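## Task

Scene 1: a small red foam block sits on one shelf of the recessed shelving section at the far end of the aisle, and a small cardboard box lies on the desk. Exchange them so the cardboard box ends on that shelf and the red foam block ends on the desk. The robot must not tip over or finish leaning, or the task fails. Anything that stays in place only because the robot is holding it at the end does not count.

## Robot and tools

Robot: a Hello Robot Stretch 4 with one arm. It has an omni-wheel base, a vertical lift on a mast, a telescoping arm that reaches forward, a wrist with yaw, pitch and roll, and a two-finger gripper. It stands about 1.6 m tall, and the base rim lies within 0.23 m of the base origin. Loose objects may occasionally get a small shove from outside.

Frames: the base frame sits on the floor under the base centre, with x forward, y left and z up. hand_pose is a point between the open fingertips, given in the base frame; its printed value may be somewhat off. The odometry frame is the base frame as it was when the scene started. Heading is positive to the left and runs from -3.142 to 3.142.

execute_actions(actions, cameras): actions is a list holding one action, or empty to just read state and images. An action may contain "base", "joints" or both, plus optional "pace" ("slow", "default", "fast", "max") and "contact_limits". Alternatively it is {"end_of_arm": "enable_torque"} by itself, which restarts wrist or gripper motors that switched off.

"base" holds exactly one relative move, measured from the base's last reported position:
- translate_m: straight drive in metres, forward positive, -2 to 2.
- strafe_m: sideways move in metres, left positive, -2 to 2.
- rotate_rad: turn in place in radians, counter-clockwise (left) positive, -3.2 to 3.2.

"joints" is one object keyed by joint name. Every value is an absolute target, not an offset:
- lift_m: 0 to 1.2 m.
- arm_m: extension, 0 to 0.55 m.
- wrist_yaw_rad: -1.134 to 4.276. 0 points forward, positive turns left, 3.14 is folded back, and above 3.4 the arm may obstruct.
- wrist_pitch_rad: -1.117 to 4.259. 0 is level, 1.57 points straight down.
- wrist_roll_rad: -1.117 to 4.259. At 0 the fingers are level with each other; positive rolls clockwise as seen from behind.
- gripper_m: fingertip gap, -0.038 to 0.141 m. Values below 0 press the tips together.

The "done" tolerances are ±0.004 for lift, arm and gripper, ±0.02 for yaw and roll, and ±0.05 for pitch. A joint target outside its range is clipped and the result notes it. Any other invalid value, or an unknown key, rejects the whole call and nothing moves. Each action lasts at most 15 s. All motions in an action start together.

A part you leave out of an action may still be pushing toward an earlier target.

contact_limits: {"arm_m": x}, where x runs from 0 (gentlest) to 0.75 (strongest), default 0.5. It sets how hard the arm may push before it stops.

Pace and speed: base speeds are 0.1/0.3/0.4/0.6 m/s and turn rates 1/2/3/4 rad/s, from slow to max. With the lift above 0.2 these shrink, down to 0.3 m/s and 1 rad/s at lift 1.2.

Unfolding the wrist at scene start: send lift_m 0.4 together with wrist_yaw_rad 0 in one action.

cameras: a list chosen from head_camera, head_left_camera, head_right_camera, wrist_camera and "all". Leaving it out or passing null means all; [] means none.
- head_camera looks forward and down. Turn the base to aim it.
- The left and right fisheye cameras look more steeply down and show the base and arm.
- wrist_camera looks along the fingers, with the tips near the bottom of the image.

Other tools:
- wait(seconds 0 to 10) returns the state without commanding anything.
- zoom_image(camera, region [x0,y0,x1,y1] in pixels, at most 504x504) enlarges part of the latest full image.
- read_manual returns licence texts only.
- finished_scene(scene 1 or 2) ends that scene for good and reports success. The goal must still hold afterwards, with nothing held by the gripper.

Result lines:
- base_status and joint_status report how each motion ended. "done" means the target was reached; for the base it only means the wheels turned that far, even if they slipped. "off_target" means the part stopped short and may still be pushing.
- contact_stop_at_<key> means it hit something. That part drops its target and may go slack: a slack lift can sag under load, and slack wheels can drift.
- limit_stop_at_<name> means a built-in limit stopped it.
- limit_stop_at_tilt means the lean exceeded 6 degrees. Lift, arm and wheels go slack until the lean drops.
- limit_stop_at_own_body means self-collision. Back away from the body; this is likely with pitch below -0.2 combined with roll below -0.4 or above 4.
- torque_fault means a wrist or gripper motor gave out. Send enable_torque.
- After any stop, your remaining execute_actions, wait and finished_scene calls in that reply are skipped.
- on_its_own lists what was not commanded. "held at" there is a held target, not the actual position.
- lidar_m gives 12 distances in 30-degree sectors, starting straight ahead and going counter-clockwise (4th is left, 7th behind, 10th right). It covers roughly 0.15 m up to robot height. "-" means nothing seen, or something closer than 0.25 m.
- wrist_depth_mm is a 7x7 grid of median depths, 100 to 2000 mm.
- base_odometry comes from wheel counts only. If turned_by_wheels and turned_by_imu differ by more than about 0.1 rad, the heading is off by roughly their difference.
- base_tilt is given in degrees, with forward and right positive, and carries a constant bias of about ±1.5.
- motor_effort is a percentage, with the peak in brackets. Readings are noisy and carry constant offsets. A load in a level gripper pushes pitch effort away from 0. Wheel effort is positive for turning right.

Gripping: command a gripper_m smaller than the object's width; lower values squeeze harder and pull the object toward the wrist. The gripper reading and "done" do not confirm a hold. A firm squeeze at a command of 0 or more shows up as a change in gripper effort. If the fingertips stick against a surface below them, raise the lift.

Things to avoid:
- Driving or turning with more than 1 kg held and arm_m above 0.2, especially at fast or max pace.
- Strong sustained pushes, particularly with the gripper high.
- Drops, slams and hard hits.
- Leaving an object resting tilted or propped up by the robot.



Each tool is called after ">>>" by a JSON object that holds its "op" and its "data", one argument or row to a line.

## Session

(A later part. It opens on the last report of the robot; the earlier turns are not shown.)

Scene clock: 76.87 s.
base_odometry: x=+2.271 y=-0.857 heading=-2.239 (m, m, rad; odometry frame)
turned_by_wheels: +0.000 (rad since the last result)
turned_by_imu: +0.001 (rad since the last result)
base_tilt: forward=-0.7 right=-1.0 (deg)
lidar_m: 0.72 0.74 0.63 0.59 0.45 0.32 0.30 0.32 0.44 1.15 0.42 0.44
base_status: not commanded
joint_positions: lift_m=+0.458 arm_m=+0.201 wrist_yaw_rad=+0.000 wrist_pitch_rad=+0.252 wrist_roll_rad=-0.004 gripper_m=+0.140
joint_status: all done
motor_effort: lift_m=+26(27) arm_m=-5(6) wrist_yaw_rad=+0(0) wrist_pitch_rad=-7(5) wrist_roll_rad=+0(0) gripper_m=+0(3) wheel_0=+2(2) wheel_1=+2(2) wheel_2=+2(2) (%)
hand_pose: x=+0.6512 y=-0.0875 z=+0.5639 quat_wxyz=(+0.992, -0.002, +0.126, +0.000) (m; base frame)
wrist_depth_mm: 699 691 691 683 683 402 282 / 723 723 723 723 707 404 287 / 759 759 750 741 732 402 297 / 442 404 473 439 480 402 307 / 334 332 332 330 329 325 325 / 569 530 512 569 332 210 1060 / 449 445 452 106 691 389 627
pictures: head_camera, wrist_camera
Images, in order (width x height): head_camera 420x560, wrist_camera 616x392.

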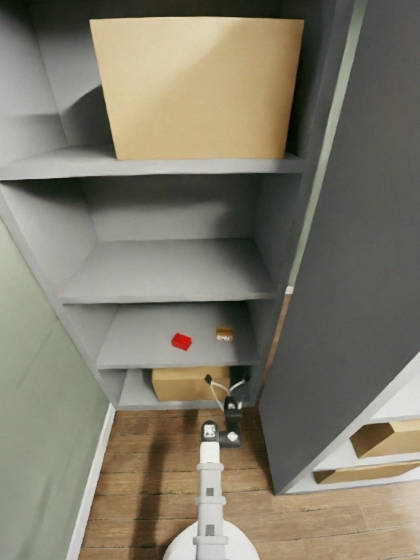

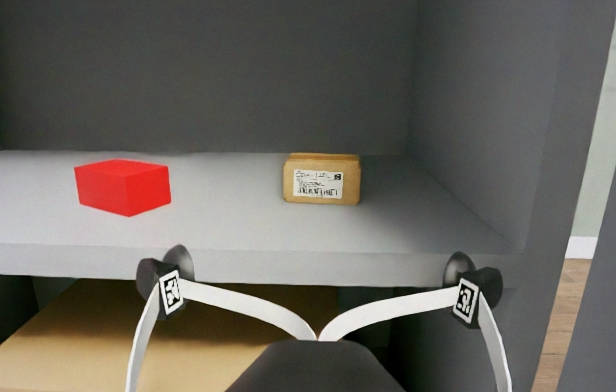

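>>> {"op": "execute_actions", "data": {
  "actions": [
    {"base":{"strafe_m":0.2},"joints":{"wrist_yaw_rad":-0.76,"lift_m":0.535},"pace":"fast"}
  ],
  "cameras": []
}}

>>> {"op": "execute_actions", "data": {
  "actions": [
    {"base":{"rotate_rad":0.264},"joints":{"arm_m":0.51},"pace":"fast"}
  ],
  "cameras": ["wrist_camera","head_camera"]
}}

Scene clock: 88.17 s.
base_odometry: x=+2.429 y=-0.981 heading=-2.239 (m, m, rad; odometry frame)
turned_by_wheels: +0.000 (rad since the last result)
turned_by_imu: +0.001 (rad since the last result)
base_tilt: forward=-0.6 right=-0.9 (deg)
lidar_m: 0.69 0.62 0.41 0.39 0.40 0.32 0.30 0.33 0.44 1.17 0.59 0.72
base_status: done
joint_positions: lift_m=+0.535 arm_m=+0.201 wrist_yaw_rad=-0.760 wrist_pitch_rad=+0.252 wrist_roll_rad=-0.004 gripper_m=+0.140
joint_status: all done
motor_effort: lift_m=+25(28) arm_m=-5(5) wrist_yaw_rad=-2(6) wrist_pitch_rad=-5(9) wrist_roll_rad=+0(0) gripper_m=-1(2) wheel_0=+2(12) wheel_1=-1(11) wheel_2=+1(2) (%)
hand_pose: x=+0.5141 y=-0.2558 z=+0.6409 quat_wxyz=(+0.921, +0.045, +0.117, -0.368) (m; base frame)
wrist_depth_mm: 647 732 634 500 462 384 342 / 661 759 668 517 477 397 349 / 683 778 707 549 492 407 355 / 668 715 676 580 504 418 362 / 488 492 504 580 525 413 370 / 366 382 723 609 512 211 379 / 439 549 732 106 539 455 392
pictures: none
No camera images: the call's "cameras" was empty. Leave "cameras" out to get every camera's image.

Scene clock: 89.90 s.
base_odometry: x=+2.429 y=-0.981 heading=-1.975 (m, m, rad; odometry frame)
turned_by_wheels: +0.264 (rad since the last result)
turned_by_imu: +0.265 (rad since the last result)
base_tilt: forward=-0.6 right=-1.0 (deg)
lidar_m: 0.71 0.45 0.38 0.39 0.38 0.31 0.31 0.36 0.64 0.60 0.59 0.71
base_status: done
joint_positions: lift_m=+0.535 arm_m=+0.509 wrist_yaw_rad=-0.760 wrist_pitch_rad=+0.252 wrist_roll_rad=-0.004 gripper_m=+0.140
joint_status: all done
motor_effort: lift_m=+26(25) arm_m=+5(5) wrist_yaw_rad=-2(0) wrist_pitch_rad=-5(6) wrist_roll_rad=+0(0) gripper_m=+2(3) wheel_0=+1(8) wheel_1=+1(4) wheel_2=+0(10) (%)
hand_pose: x=+0.8223 y=-0.2558 z=+0.6409 quat_wxyz=(+0.921, +0.045, +0.117, -0.368) (m; base frame)
wrist_depth_mm: 397 430 469 525 585 580 473 / 407 442 488 544 621 585 488 / 421 462 508 569 647 603 492 / 436 477 530 591 661 615 504 / 445 473 496 504 508 392 480 / 366 351 340 377 273 211 375 / 298 294 300 106 251 301 307
pictures: head_camera, wrist_camera
Images, in order (width x height): head_camera 420x560, wrist_camera 616x392.

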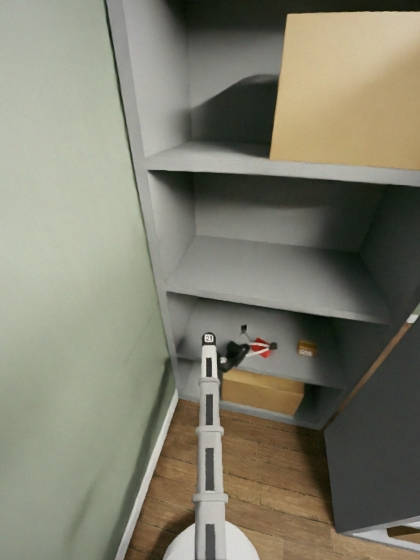

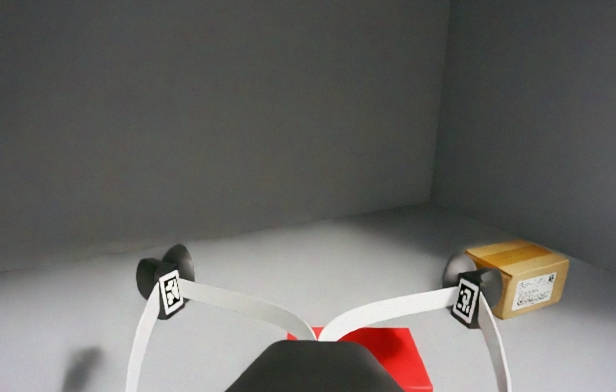

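>>> {"op": "execute_actions", "data": {
  "actions": [
    {"base":{"strafe_m":-0.007},"joints":{"arm_m":0.482,"lift_m":0.515},"pace":"fast"}
  ],
  "cameras": ["wrist_camera"]
}}

>>> {"op": "execute_actions", "data": {
  "actions": [
    {"joints":{"lift_m":0.456}}
  ],
  "cameras": ["wrist_camera"]
}}

Scene clock: 93.73 s.
base_odometry: x=+2.422 y=-0.978 heading=-1.975 (m, m, rad; odometry frame)
turned_by_wheels: +0.000 (rad since the last result)
turned_by_imu: +0.001 (rad since the last result)
base_tilt: forward=-0.6 right=-0.9 (deg)
lidar_m: 0.69 0.47 0.39 0.40 0.38 0.30 0.30 0.37 0.64 0.59 0.60 0.72
base_status: done
joint_positions: lift_m=+0.515 arm_m=+0.483 wrist_yaw_rad=-0.760 wrist_pitch_rad=+0.252 wrist_roll_rad=-0.004 gripper_m=+0.140
joint_status: all done
motor_effort: lift_m=+16(22) arm_m=-5(6) wrist_yaw_rad=-1(2) wrist_pitch_rad=-7(6) wrist_roll_rad=+0(0) gripper_m=+1(3) wheel_0=+0(8) wheel_1=+0(11) wheel_2=+0(1) (%)
hand_pose: x=+0.7961 y=-0.2558 z=+0.6216 quat_wxyz=(+0.921, +0.045, +0.117, -0.368) (m; base frame)
wrist_depth_mm: 413 449 496 544 615 564 462 / 424 466 512 574 647 574 477 / 439 477 535 597 676 580 484 / 455 496 554 609 668 580 496 / 442 445 452 455 462 375 466 / 332 319 310 265 281 211 345 / 272 268 273 106 265 276 281
pictures: wrist_camera
Images, in order (width x height): wrist_camera 616x392.

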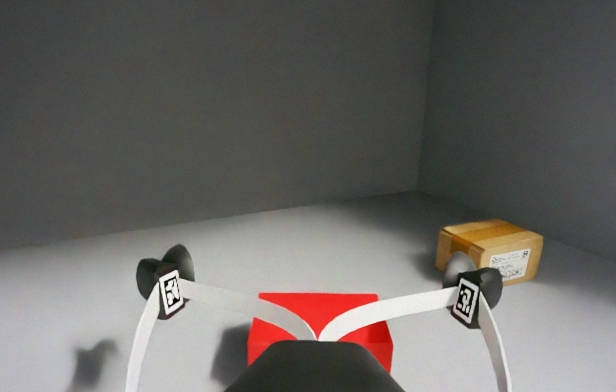

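Scene clock: 94.90 s.
base_odometry: x=+2.422 y=-0.978 heading=-1.975 (m, m, rad; odometry frame)
turned_by_wheels: +0.000 (rad since the last result)
turned_by_imu: +0.000 (rad since the last result)
base_tilt: forward=-0.6 right=-0.9 (deg)
lidar_m: 0.72 0.46 0.38 0.39 0.36 0.32 0.29 0.35 0.63 0.59 0.58 0.71
base_status: not commanded
joint_positions: lift_m=+0.456 arm_m=+0.483 wrist_yaw_rad=-0.760 wrist_pitch_rad=+0.252 wrist_roll_rad=-0.004 gripper_m=+0.140
joint_status: all done
motor_effort: lift_m=+15(15) arm_m=-5(5) wrist_yaw_rad=-1(1) wrist_pitch_rad=-8(6) wrist_roll_rad=+0(0) gripper_m=+1(1) wheel_0=+0(0) wheel_1=+0(0) wheel_2=+0(0) (%)
hand_pose: x=+0.7961 y=-0.2558 z=+0.5627 quat_wxyz=(+0.921, +0.045, +0.117, -0.368) (m; base frame)
wrist_depth_mm: 410 449 492 544 621 564 462 / 424 462 512 569 647 569 473 / 439 480 535 603 676 585 484 / 439 462 469 477 484 359 452 / 310 310 298 216 251 325 325 / 234 224 217 218 219 210 243 / 190 188 191 106 193 193 196
pictures: wrist_camera
Images, in order (width x height): wrist_camera 616x392.

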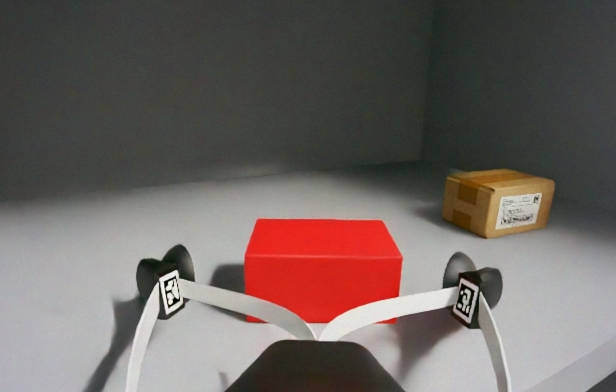

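Forward 2.5 cm along the gripper, then close.

>>> {"op": "execute_actions", "data": {
  "actions": [
    {"base":{"strafe_m":-0.019},"joints":{"arm_m":0.501,"gripper_m":0.125},"pace":"fast"}
  ],
  "cameras": ["wrist_camera"]
}}

>>> {"op": "execute_actions", "data": {
  "actions": [
    {"joints":{"gripper_m":0.045},"pace":"fast"}
  ],
  "cameras": ["wrist_camera"]
}}

>>> {"op": "execute_actions", "data": {
  "actions": [
    {"joints":{"lift_m":0.49},"pace":"fast"}
  ],
  "cameras": ["wrist_camera"]
}}

Scene clock: 98.00 s.
base_odometry: x=+2.405 y=-0.971 heading=-1.974 (m, m, rad; odometry frame)
turned_by_wheels: +0.000 (rad since the last result)
turned_by_imu: +0.001 (rad since the last result)
base_tilt: forward=-0.7 right=-0.9 (deg)
lidar_m: 0.70 0.48 0.42 0.40 0.40 0.31 0.31 0.39 0.62 0.57 0.58 0.71
base_status: done
joint_positions: lift_m=+0.456 arm_m=+0.500 wrist_yaw_rad=-0.760 wrist_pitch_rad=+0.252 wrist_roll_rad=-0.004 gripper_m=+0.125
joint_status: all done
motor_effort: lift_m=+16(16) arm_m=+5(3) wrist_yaw_rad=-1(0) wrist_pitch_rad=-7(4) wrist_roll_rad=+0(0) gripper_m=+1(1) wheel_0=+1(8) wheel_1=+2(4) wheel_2=-1(2) (%)
hand_pose: x=+0.8133 y=-0.2558 z=+0.5627 quat_wxyz=(+0.921, +0.045, +0.117, -0.368) (m; base frame)
wrist_depth_mm: 397 430 473 525 591 549 452 / 410 442 488 549 615 554 459 / 421 462 517 574 654 569 466 / 421 459 469 477 484 351 413 / 310 314 297 216 286 325 325 / 233 225 195 190 190 220 242 / 190 188 192 106 193 189 197
pictures: wrist_camera
Images, in order (width x height): wrist_camera 616x392.

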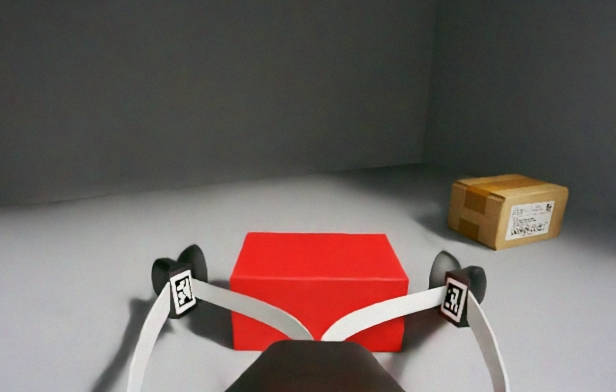

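Scene clock: 99.70 s.
base_odometry: x=+2.405 y=-0.971 heading=-1.974 (m, m, rad; odometry frame)
turned_by_wheels: +0.000 (rad since the last result)
turned_by_imu: +0.001 (rad since the last result)
base_tilt: forward=-0.6 right=-0.9 (deg)
lidar_m: 0.70 0.50 0.41 0.40 0.40 0.30 0.31 0.36 0.65 0.59 0.57 0.69
base_status: not commanded
joint_positions: lift_m=+0.456 arm_m=+0.500 wrist_yaw_rad=-0.760 wrist_pitch_rad=+0.252 wrist_roll_rad=-0.004 gripper_m=+0.045
joint_status: all done
motor_effort: lift_m=+16(16) arm_m=+5(5) wrist_yaw_rad=-1(1) wrist_pitch_rad=-5(5) wrist_roll_rad=+0(0) gripper_m=-15(16) wheel_0=+1(1) wheel_1=+1(1) wheel_2=+0(0) (%)
hand_pose: x=+0.8133 y=-0.2558 z=+0.5627 quat_wxyz=(+0.921, +0.045, +0.117, -0.368) (m; base frame)
wrist_depth_mm: 394 430 473 525 591 544 452 / 404 445 496 549 615 559 462 / 421 459 508 574 647 569 462 / 424 459 469 477 480 345 413 / 309 312 296 208 224 324 327 / 232 224 181 178 177 181 242 / 189 185 185 106 185 185 196
pictures: wrist_camera
Images, in order (width x height): wrist_camera 616x392.

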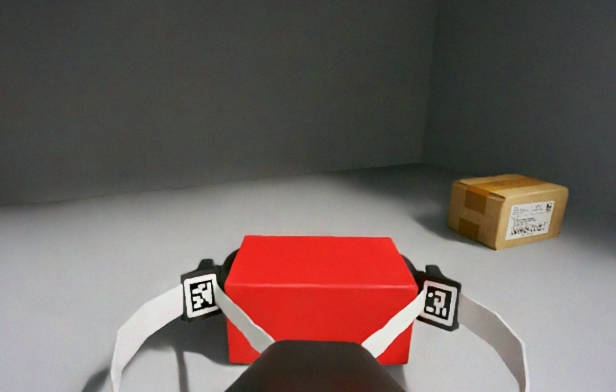

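Scene clock: 100.50 s.
base_odometry: x=+2.405 y=-0.971 heading=-1.974 (m, m, rad; odometry frame)
turned_by_wheels: +0.000 (rad since the last result)
turned_by_imu: +0.000 (rad since the last result)
base_tilt: forward=-0.5 right=-0.9 (deg)
lidar_m: 0.71 0.49 0.41 0.40 0.37 0.33 0.31 0.36 0.63 0.59 0.58 0.69
base_status: not commanded
joint_positions: lift_m=+0.490 arm_m=+0.500 wrist_yaw_rad=-0.760 wrist_pitch_rad=+0.252 wrist_roll_rad=-0.004 gripper_m=+0.045
joint_status: all done
motor_effort: lift_m=+26(26) arm_m=+5(5) wrist_yaw_rad=-2(1) wrist_pitch_rad=-7(7) wrist_roll_rad=+0(0) gripper_m=-17(16) wheel_0=+1(1) wheel_1=+2(1) wheel_2=+0(1) (%)
hand_pose: x=+0.8133 y=-0.2558 z=+0.5958 quat_wxyz=(+0.921, +0.045, +0.118, -0.368) (m; base frame)
wrist_depth_mm: 394 433 477 525 591 549 452 / 407 445 492 544 615 559 459 / 421 462 508 569 647 569 469 / 439 477 521 569 597 549 473 / 382 389 366 208 224 343 357 / 289 278 181 177 178 181 301 / 236 229 228 106 220 229 244
pictures: wrist_camera
Images, in order (width x height): wrist_camera 616x392.

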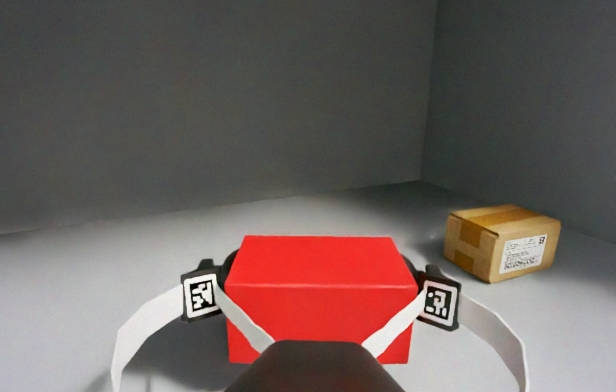

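>>> {"op": "execute_actions", "data": {
  "actions": [
    {"joints":{"arm_m":0,"wrist_yaw_rad":0},"pace":"fast"}
  ],
  "cameras": []
}}

>>> {"op": "execute_actions", "data": {
  "actions": [
    {"base":{"rotate_rad":-1.838}}
  ],
  "cameras": ["head_camera","head_left_camera"]
}}

Scene clock: 105.63 s.
base_odometry: x=+2.405 y=-0.971 heading=-1.974 (m, m, rad; odometry frame)
turned_by_wheels: +0.000 (rad since the last result)
turned_by_imu: +0.002 (rad since the last result)
base_tilt: forward=-0.5 right=-1.0 (deg)
lidar_m: 0.70 0.48 0.39 0.41 0.39 0.32 0.31 0.38 0.65 0.57 0.59 0.71
base_status: not commanded
joint_positions: lift_m=+0.490 arm_m=+0.001 wrist_yaw_rad=+0.000 wrist_pitch_rad=+0.252 wrist_roll_rad=-0.004 gripper_m=+0.045
joint_status: all done
motor_effort: lift_m=+26(25) arm_m=-5(4) wrist_yaw_rad=-1(6) wrist_pitch_rad=-9(7) wrist_roll_rad=+0(0) gripper_m=-17(18) wheel_0=+1(1) wheel_1=+2(1) wheel_2=+0(1) (%)
hand_pose: x=+0.4512 y=-0.0875 z=+0.5958 quat_wxyz=(+0.992, -0.002, +0.126, +0.000) (m; base frame)
wrist_depth_mm: 466 544 768 878 831 798 750 / 477 564 788 917 878 809 768 / 484 580 809 946 891 842 798 / 492 591 585 597 603 615 549 / 496 621 707 208 224 469 442 / 504 603 181 177 177 181 627 / 508 676 788 106 544 530 517
pictures: none
No camera images: the call's "cameras" was empty. Leave "cameras" out to get every camera's image.

Scene clock: 107.83 s.
base_odometry: x=+2.405 y=-0.971 heading=+2.471 (m, m, rad; odometry frame)
turned_by_wheels: -1.838 (rad since the last result)
turned_by_imu: -1.839 (rad since the last result)
base_tilt: forward=-0.7 right=-1.0 (deg)
lidar_m: 1.16 0.54 0.70 0.72 0.64 0.45 0.41 0.42 0.33 0.31 0.33 0.46
base_status: done
joint_positions: lift_m=+0.490 arm_m=+0.001 wrist_yaw_rad=+0.000 wrist_pitch_rad=+0.252 wrist_roll_rad=-0.004 gripper_m=+0.045
joint_status: not commanded
motor_effort: lift_m=+25(26) arm_m=-5(5) wrist_yaw_rad=-1(1) wrist_pitch_rad=-8(6) wrist_roll_rad=+0(0) gripper_m=-19(16) wheel_0=+1(7) wheel_1=+0(9) wheel_2=+2(7) (%)
hand_pose: x=+0.4513 y=-0.0874 z=+0.5958 quat_wxyz=(+0.992, -0.002, +0.126, +0.000) (m; base frame)
wrist_depth_mm: 539 1060 - - - 1042 1042 / 544 798 - - 1118 1078 1042 / 549 809 - - 1138 1118 976 / 535 1205 - - 1182 676 615 / 759 878 1229 208 224 788 407 / 621 707 181 177 177 181 375 / 585 820 931 106 768 549 362
pictures: head_camera, head_left_camera
Images, in order (width x height): head_camera 420x560, head_left_camera 420x672.

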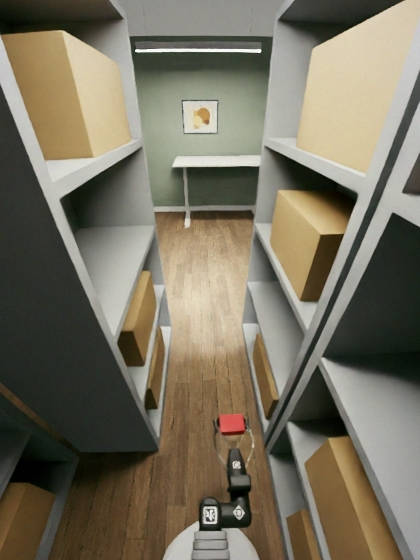

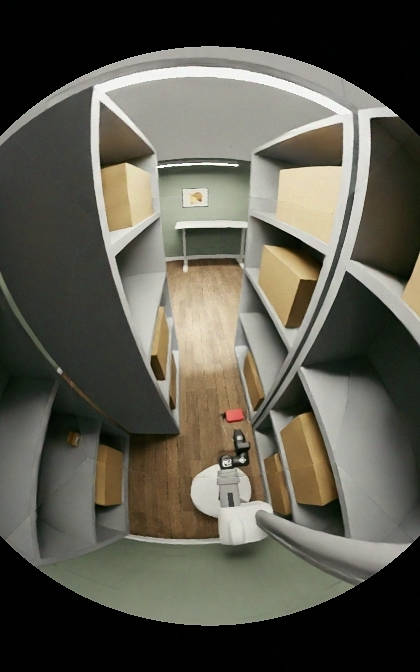

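>>> {"op": "execute_actions", "data": {
  "actions": [
    {"base":{"translate_m":0.9},"pace":"max"}
  ],
  "cameras": ["head_camera"]
}}

Scene clock: 112.97 s.
base_odometry: x=+1.699 y=-0.412 heading=+2.471 (m, m, rad; odometry frame)
turned_by_wheels: +0.000 (rad since the last result)
turned_by_imu: +0.002 (rad since the last result)
base_tilt: forward=-0.6 right=-1.0 (deg)
lidar_m: 2.60 0.42 0.29 0.29 0.30 0.41 1.31 0.43 0.29 0.28 0.29 0.40
base_status: done
joint_positions: lift_m=+0.490 arm_m=+0.001 wrist_yaw_rad=+0.000 wrist_pitch_rad=+0.252 wrist_roll_rad=-0.004 gripper_m=+0.045
joint_status: not commanded
motor_effort: lift_m=+24(25) arm_m=-5(5) wrist_yaw_rad=-1(1) wrist_pitch_rad=-8(8) wrist_roll_rad=+0(0) gripper_m=-18(21) wheel_0=+1(7) wheel_1=+1(8) wheel_2=+2(14) (%)
hand_pose: x=+0.4512 y=-0.0874 z=+0.5959 quat_wxyz=(+0.992, -0.002, +0.126, +0.000) (m; base frame)
wrist_depth_mm: - - - - - - - / - - - - - - - / - - - - - - - / - - - - - - - / 1576 1618 1499 208 224 1618 1576 / 1182 1160 181 177 177 181 320 / 976 931 946 106 917 946 315
pictures: head_camera
Images, in order (width x height): head_camera 420x560.

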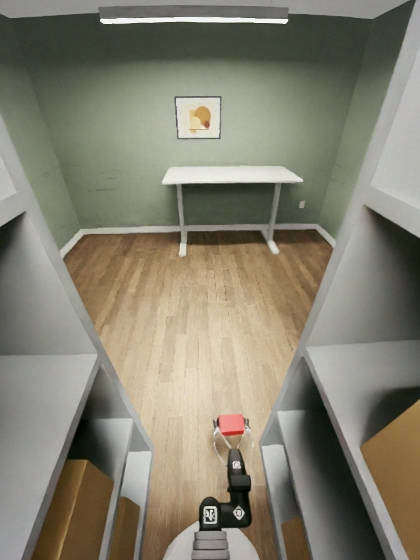

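>>> {"op": "execute_actions", "data": {
  "actions": [
    {"base":{"translate_m":1.95},"joints":{"lift_m":0.91,"arm_m":0.4},"pace":"fast"}
  ],
  "cameras": ["head_camera"]
}}

>>> {"op": "execute_actions", "data": {
  "actions": [
    {"joints":{"lift_m":0.875}}
  ],
  "cameras": ["wrist_camera"]
}}

Scene clock: 121.30 s.
base_odometry: x=+0.171 y=+0.800 heading=+2.472 (m, m, rad; odometry frame)
turned_by_wheels: +0.000 (rad since the last result)
turned_by_imu: +0.003 (rad since the last result)
base_tilt: forward=-0.6 right=-1.0 (deg)
lidar_m: 0.66 0.67 2.02 1.90 2.00 1.50 1.42 1.45 1.86 1.76 0.99 0.70
base_status: done
joint_positions: lift_m=+0.910 arm_m=+0.399 wrist_yaw_rad=+0.000 wrist_pitch_rad=+0.252 wrist_roll_rad=-0.004 gripper_m=+0.045
joint_status: all done
motor_effort: lift_m=+26(28) arm_m=+5(7) wrist_yaw_rad=-1(0) wrist_pitch_rad=-6(5) wrist_roll_rad=+0(0) gripper_m=-16(17) wheel_0=+1(9) wheel_1=+2(4) wheel_2=+1(12) (%)
hand_pose: x=+0.8494 y=-0.0874 z=+1.0158 quat_wxyz=(+0.992, -0.002, +0.126, +0.000) (m; base frame)
wrist_depth_mm: 778 778 768 768 768 768 768 / 809 820 809 798 798 798 798 / 854 842 842 842 842 831 831 / 580 585 591 597 603 609 609 / 389 397 375 208 224 407 407 / 294 283 181 177 177 181 304 / 240 233 231 106 224 233 247
pictures: head_camera
Images, in order (width x height): head_camera 420x560.

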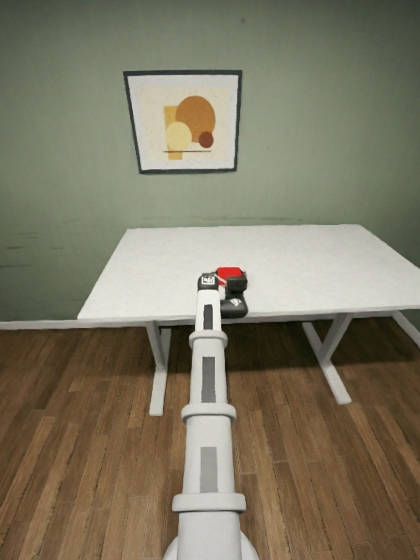

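Scene clock: 122.27 s.
base_odometry: x=+0.171 y=+0.800 heading=+2.472 (m, m, rad; odometry frame)
turned_by_wheels: +0.000 (rad since the last result)
turned_by_imu: +0.000 (rad since the last result)
base_tilt: forward=-0.6 right=-1.0 (deg)
lidar_m: 0.66 0.69 2.00 1.91 1.99 1.46 1.40 1.46 1.88 1.73 1.01 0.70
base_status: not commanded
joint_positions: lift_m=+0.875 arm_m=+0.399 wrist_yaw_rad=+0.000 wrist_pitch_rad=+0.252 wrist_roll_rad=-0.004 gripper_m=+0.045
joint_status: all done
motor_effort: lift_m=+16(23) arm_m=+5(5) wrist_yaw_rad=-2(1) wrist_pitch_rad=-6(6) wrist_roll_rad=-1(0) gripper_m=-15(17) wheel_0=+1(1) wheel_1=+1(1) wheel_2=+1(1) (%)
hand_pose: x=+0.8494 y=-0.0874 z=+0.9816 quat_wxyz=(+0.992, -0.002, +0.126, +0.000) (m; base frame)
wrist_depth_mm: 778 778 778 768 768 768 759 / 809 809 809 809 798 798 798 / 820 820 831 831 831 831 831 / 466 469 477 480 488 492 496 / 314 317 300 208 224 329 329 / 236 228 181 177 177 182 244 / 193 187 186 106 186 187 198
pictures: wrist_camera
Images, in order (width x height): wrist_camera 616x392.

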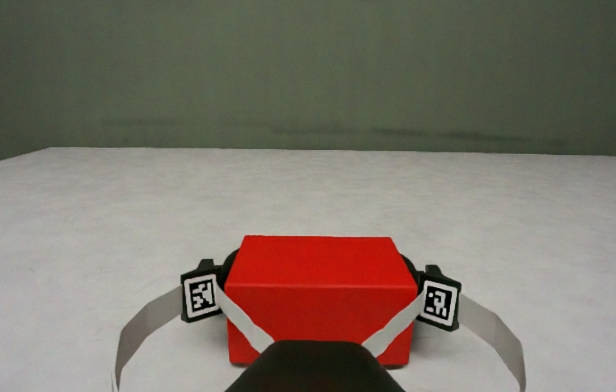

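>>> {"op": "execute_actions", "data": {
  "actions": [
    {"joints":{"lift_m":0.870,"gripper_m":0.13}}
  ],
  "cameras": []
}}

>>> {"op": "execute_actions", "data": {
  "actions": [
    {"joints":{"arm_m":0.2},"pace":"fast"}
  ],
  "cameras": ["wrist_camera"]
}}

Scene clock: 126.20 s.
base_odometry: x=+0.171 y=+0.800 heading=+2.472 (m, m, rad; odometry frame)
turned_by_wheels: +0.000 (rad since the last result)
turned_by_imu: +0.001 (rad since the last result)
base_tilt: forward=-0.6 right=-1.0 (deg)
lidar_m: 0.64 0.66 2.03 1.91 1.99 1.48 1.41 1.43 1.89 1.75 0.98 0.70
base_status: not commanded
joint_positions: lift_m=+0.870 arm_m=+0.399 wrist_yaw_rad=+0.000 wrist_pitch_rad=+0.252 wrist_roll_rad=-0.004 gripper_m=+0.130
joint_status: all done
motor_effort: lift_m=+16(15) arm_m=+5(5) wrist_yaw_rad=+0(0) wrist_pitch_rad=-5(7) wrist_roll_rad=+0(0) gripper_m=+1(18) wheel_0=+1(1) wheel_1=+1(1) wheel_2=+1(1) (%)
hand_pose: x=+0.8494 y=-0.0875 z=+0.9768 quat_wxyz=(+0.992, -0.002, +0.126, +0.000) (m; base frame)
wrist_depth_mm: 778 788 768 768 768 768 768 / 809 809 798 809 809 798 798 / 831 842 820 831 820 820 831 / 452 455 462 466 469 477 480 / 304 306 274 208 242 317 319 / 229 220 195 189 190 214 236 / 186 185 187 106 189 188 191
pictures: none
No camera images: the call's "cameras" was empty. Leave "cameras" out to get every camera's image.

Scene clock: 127.63 s.
base_odometry: x=+0.171 y=+0.800 heading=+2.472 (m, m, rad; odometry frame)
turned_by_wheels: +0.000 (rad since the last result)
turned_by_imu: +0.001 (rad since the last result)
base_tilt: forward=-0.7 right=-0.9 (deg)
lidar_m: 0.65 0.70 2.04 1.90 2.01 1.49 1.43 1.43 1.90 1.76 0.99 0.71
base_status: not commanded
joint_positions: lift_m=+0.870 arm_m=+0.201 wrist_yaw_rad=+0.000 wrist_pitch_rad=+0.252 wrist_roll_rad=-0.004 gripper_m=+0.130
joint_status: all done
motor_effort: lift_m=+15(15) arm_m=-5(4) wrist_yaw_rad=+0(0) wrist_pitch_rad=-6(6) wrist_roll_rad=+0(0) gripper_m=+2(0) wheel_0=+1(1) wheel_1=+1(1) wheel_2=+1(1) (%)
hand_pose: x=+0.6512 y=-0.0875 z=+0.9767 quat_wxyz=(+0.992, -0.002, +0.126, +0.000) (m; base frame)
wrist_depth_mm: 960 960 960 960 946 946 946 / 991 991 991 991 991 991 976 / 1025 878 891 904 946 960 1025 / 452 455 462 384 469 477 484 / 304 309 312 314 317 319 319 / 676 268 264 266 265 265 732 / 1255 788 1255 106 1255 1255 1255
pictures: wrist_camera
Images, in order (width x height): wrist_camera 616x392.

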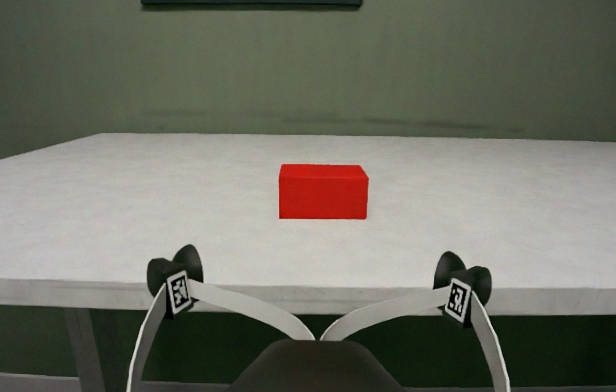

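>>> {"op": "finished_scene", "data": {
  "scene": 1
}}

The scene is finished: the task was done.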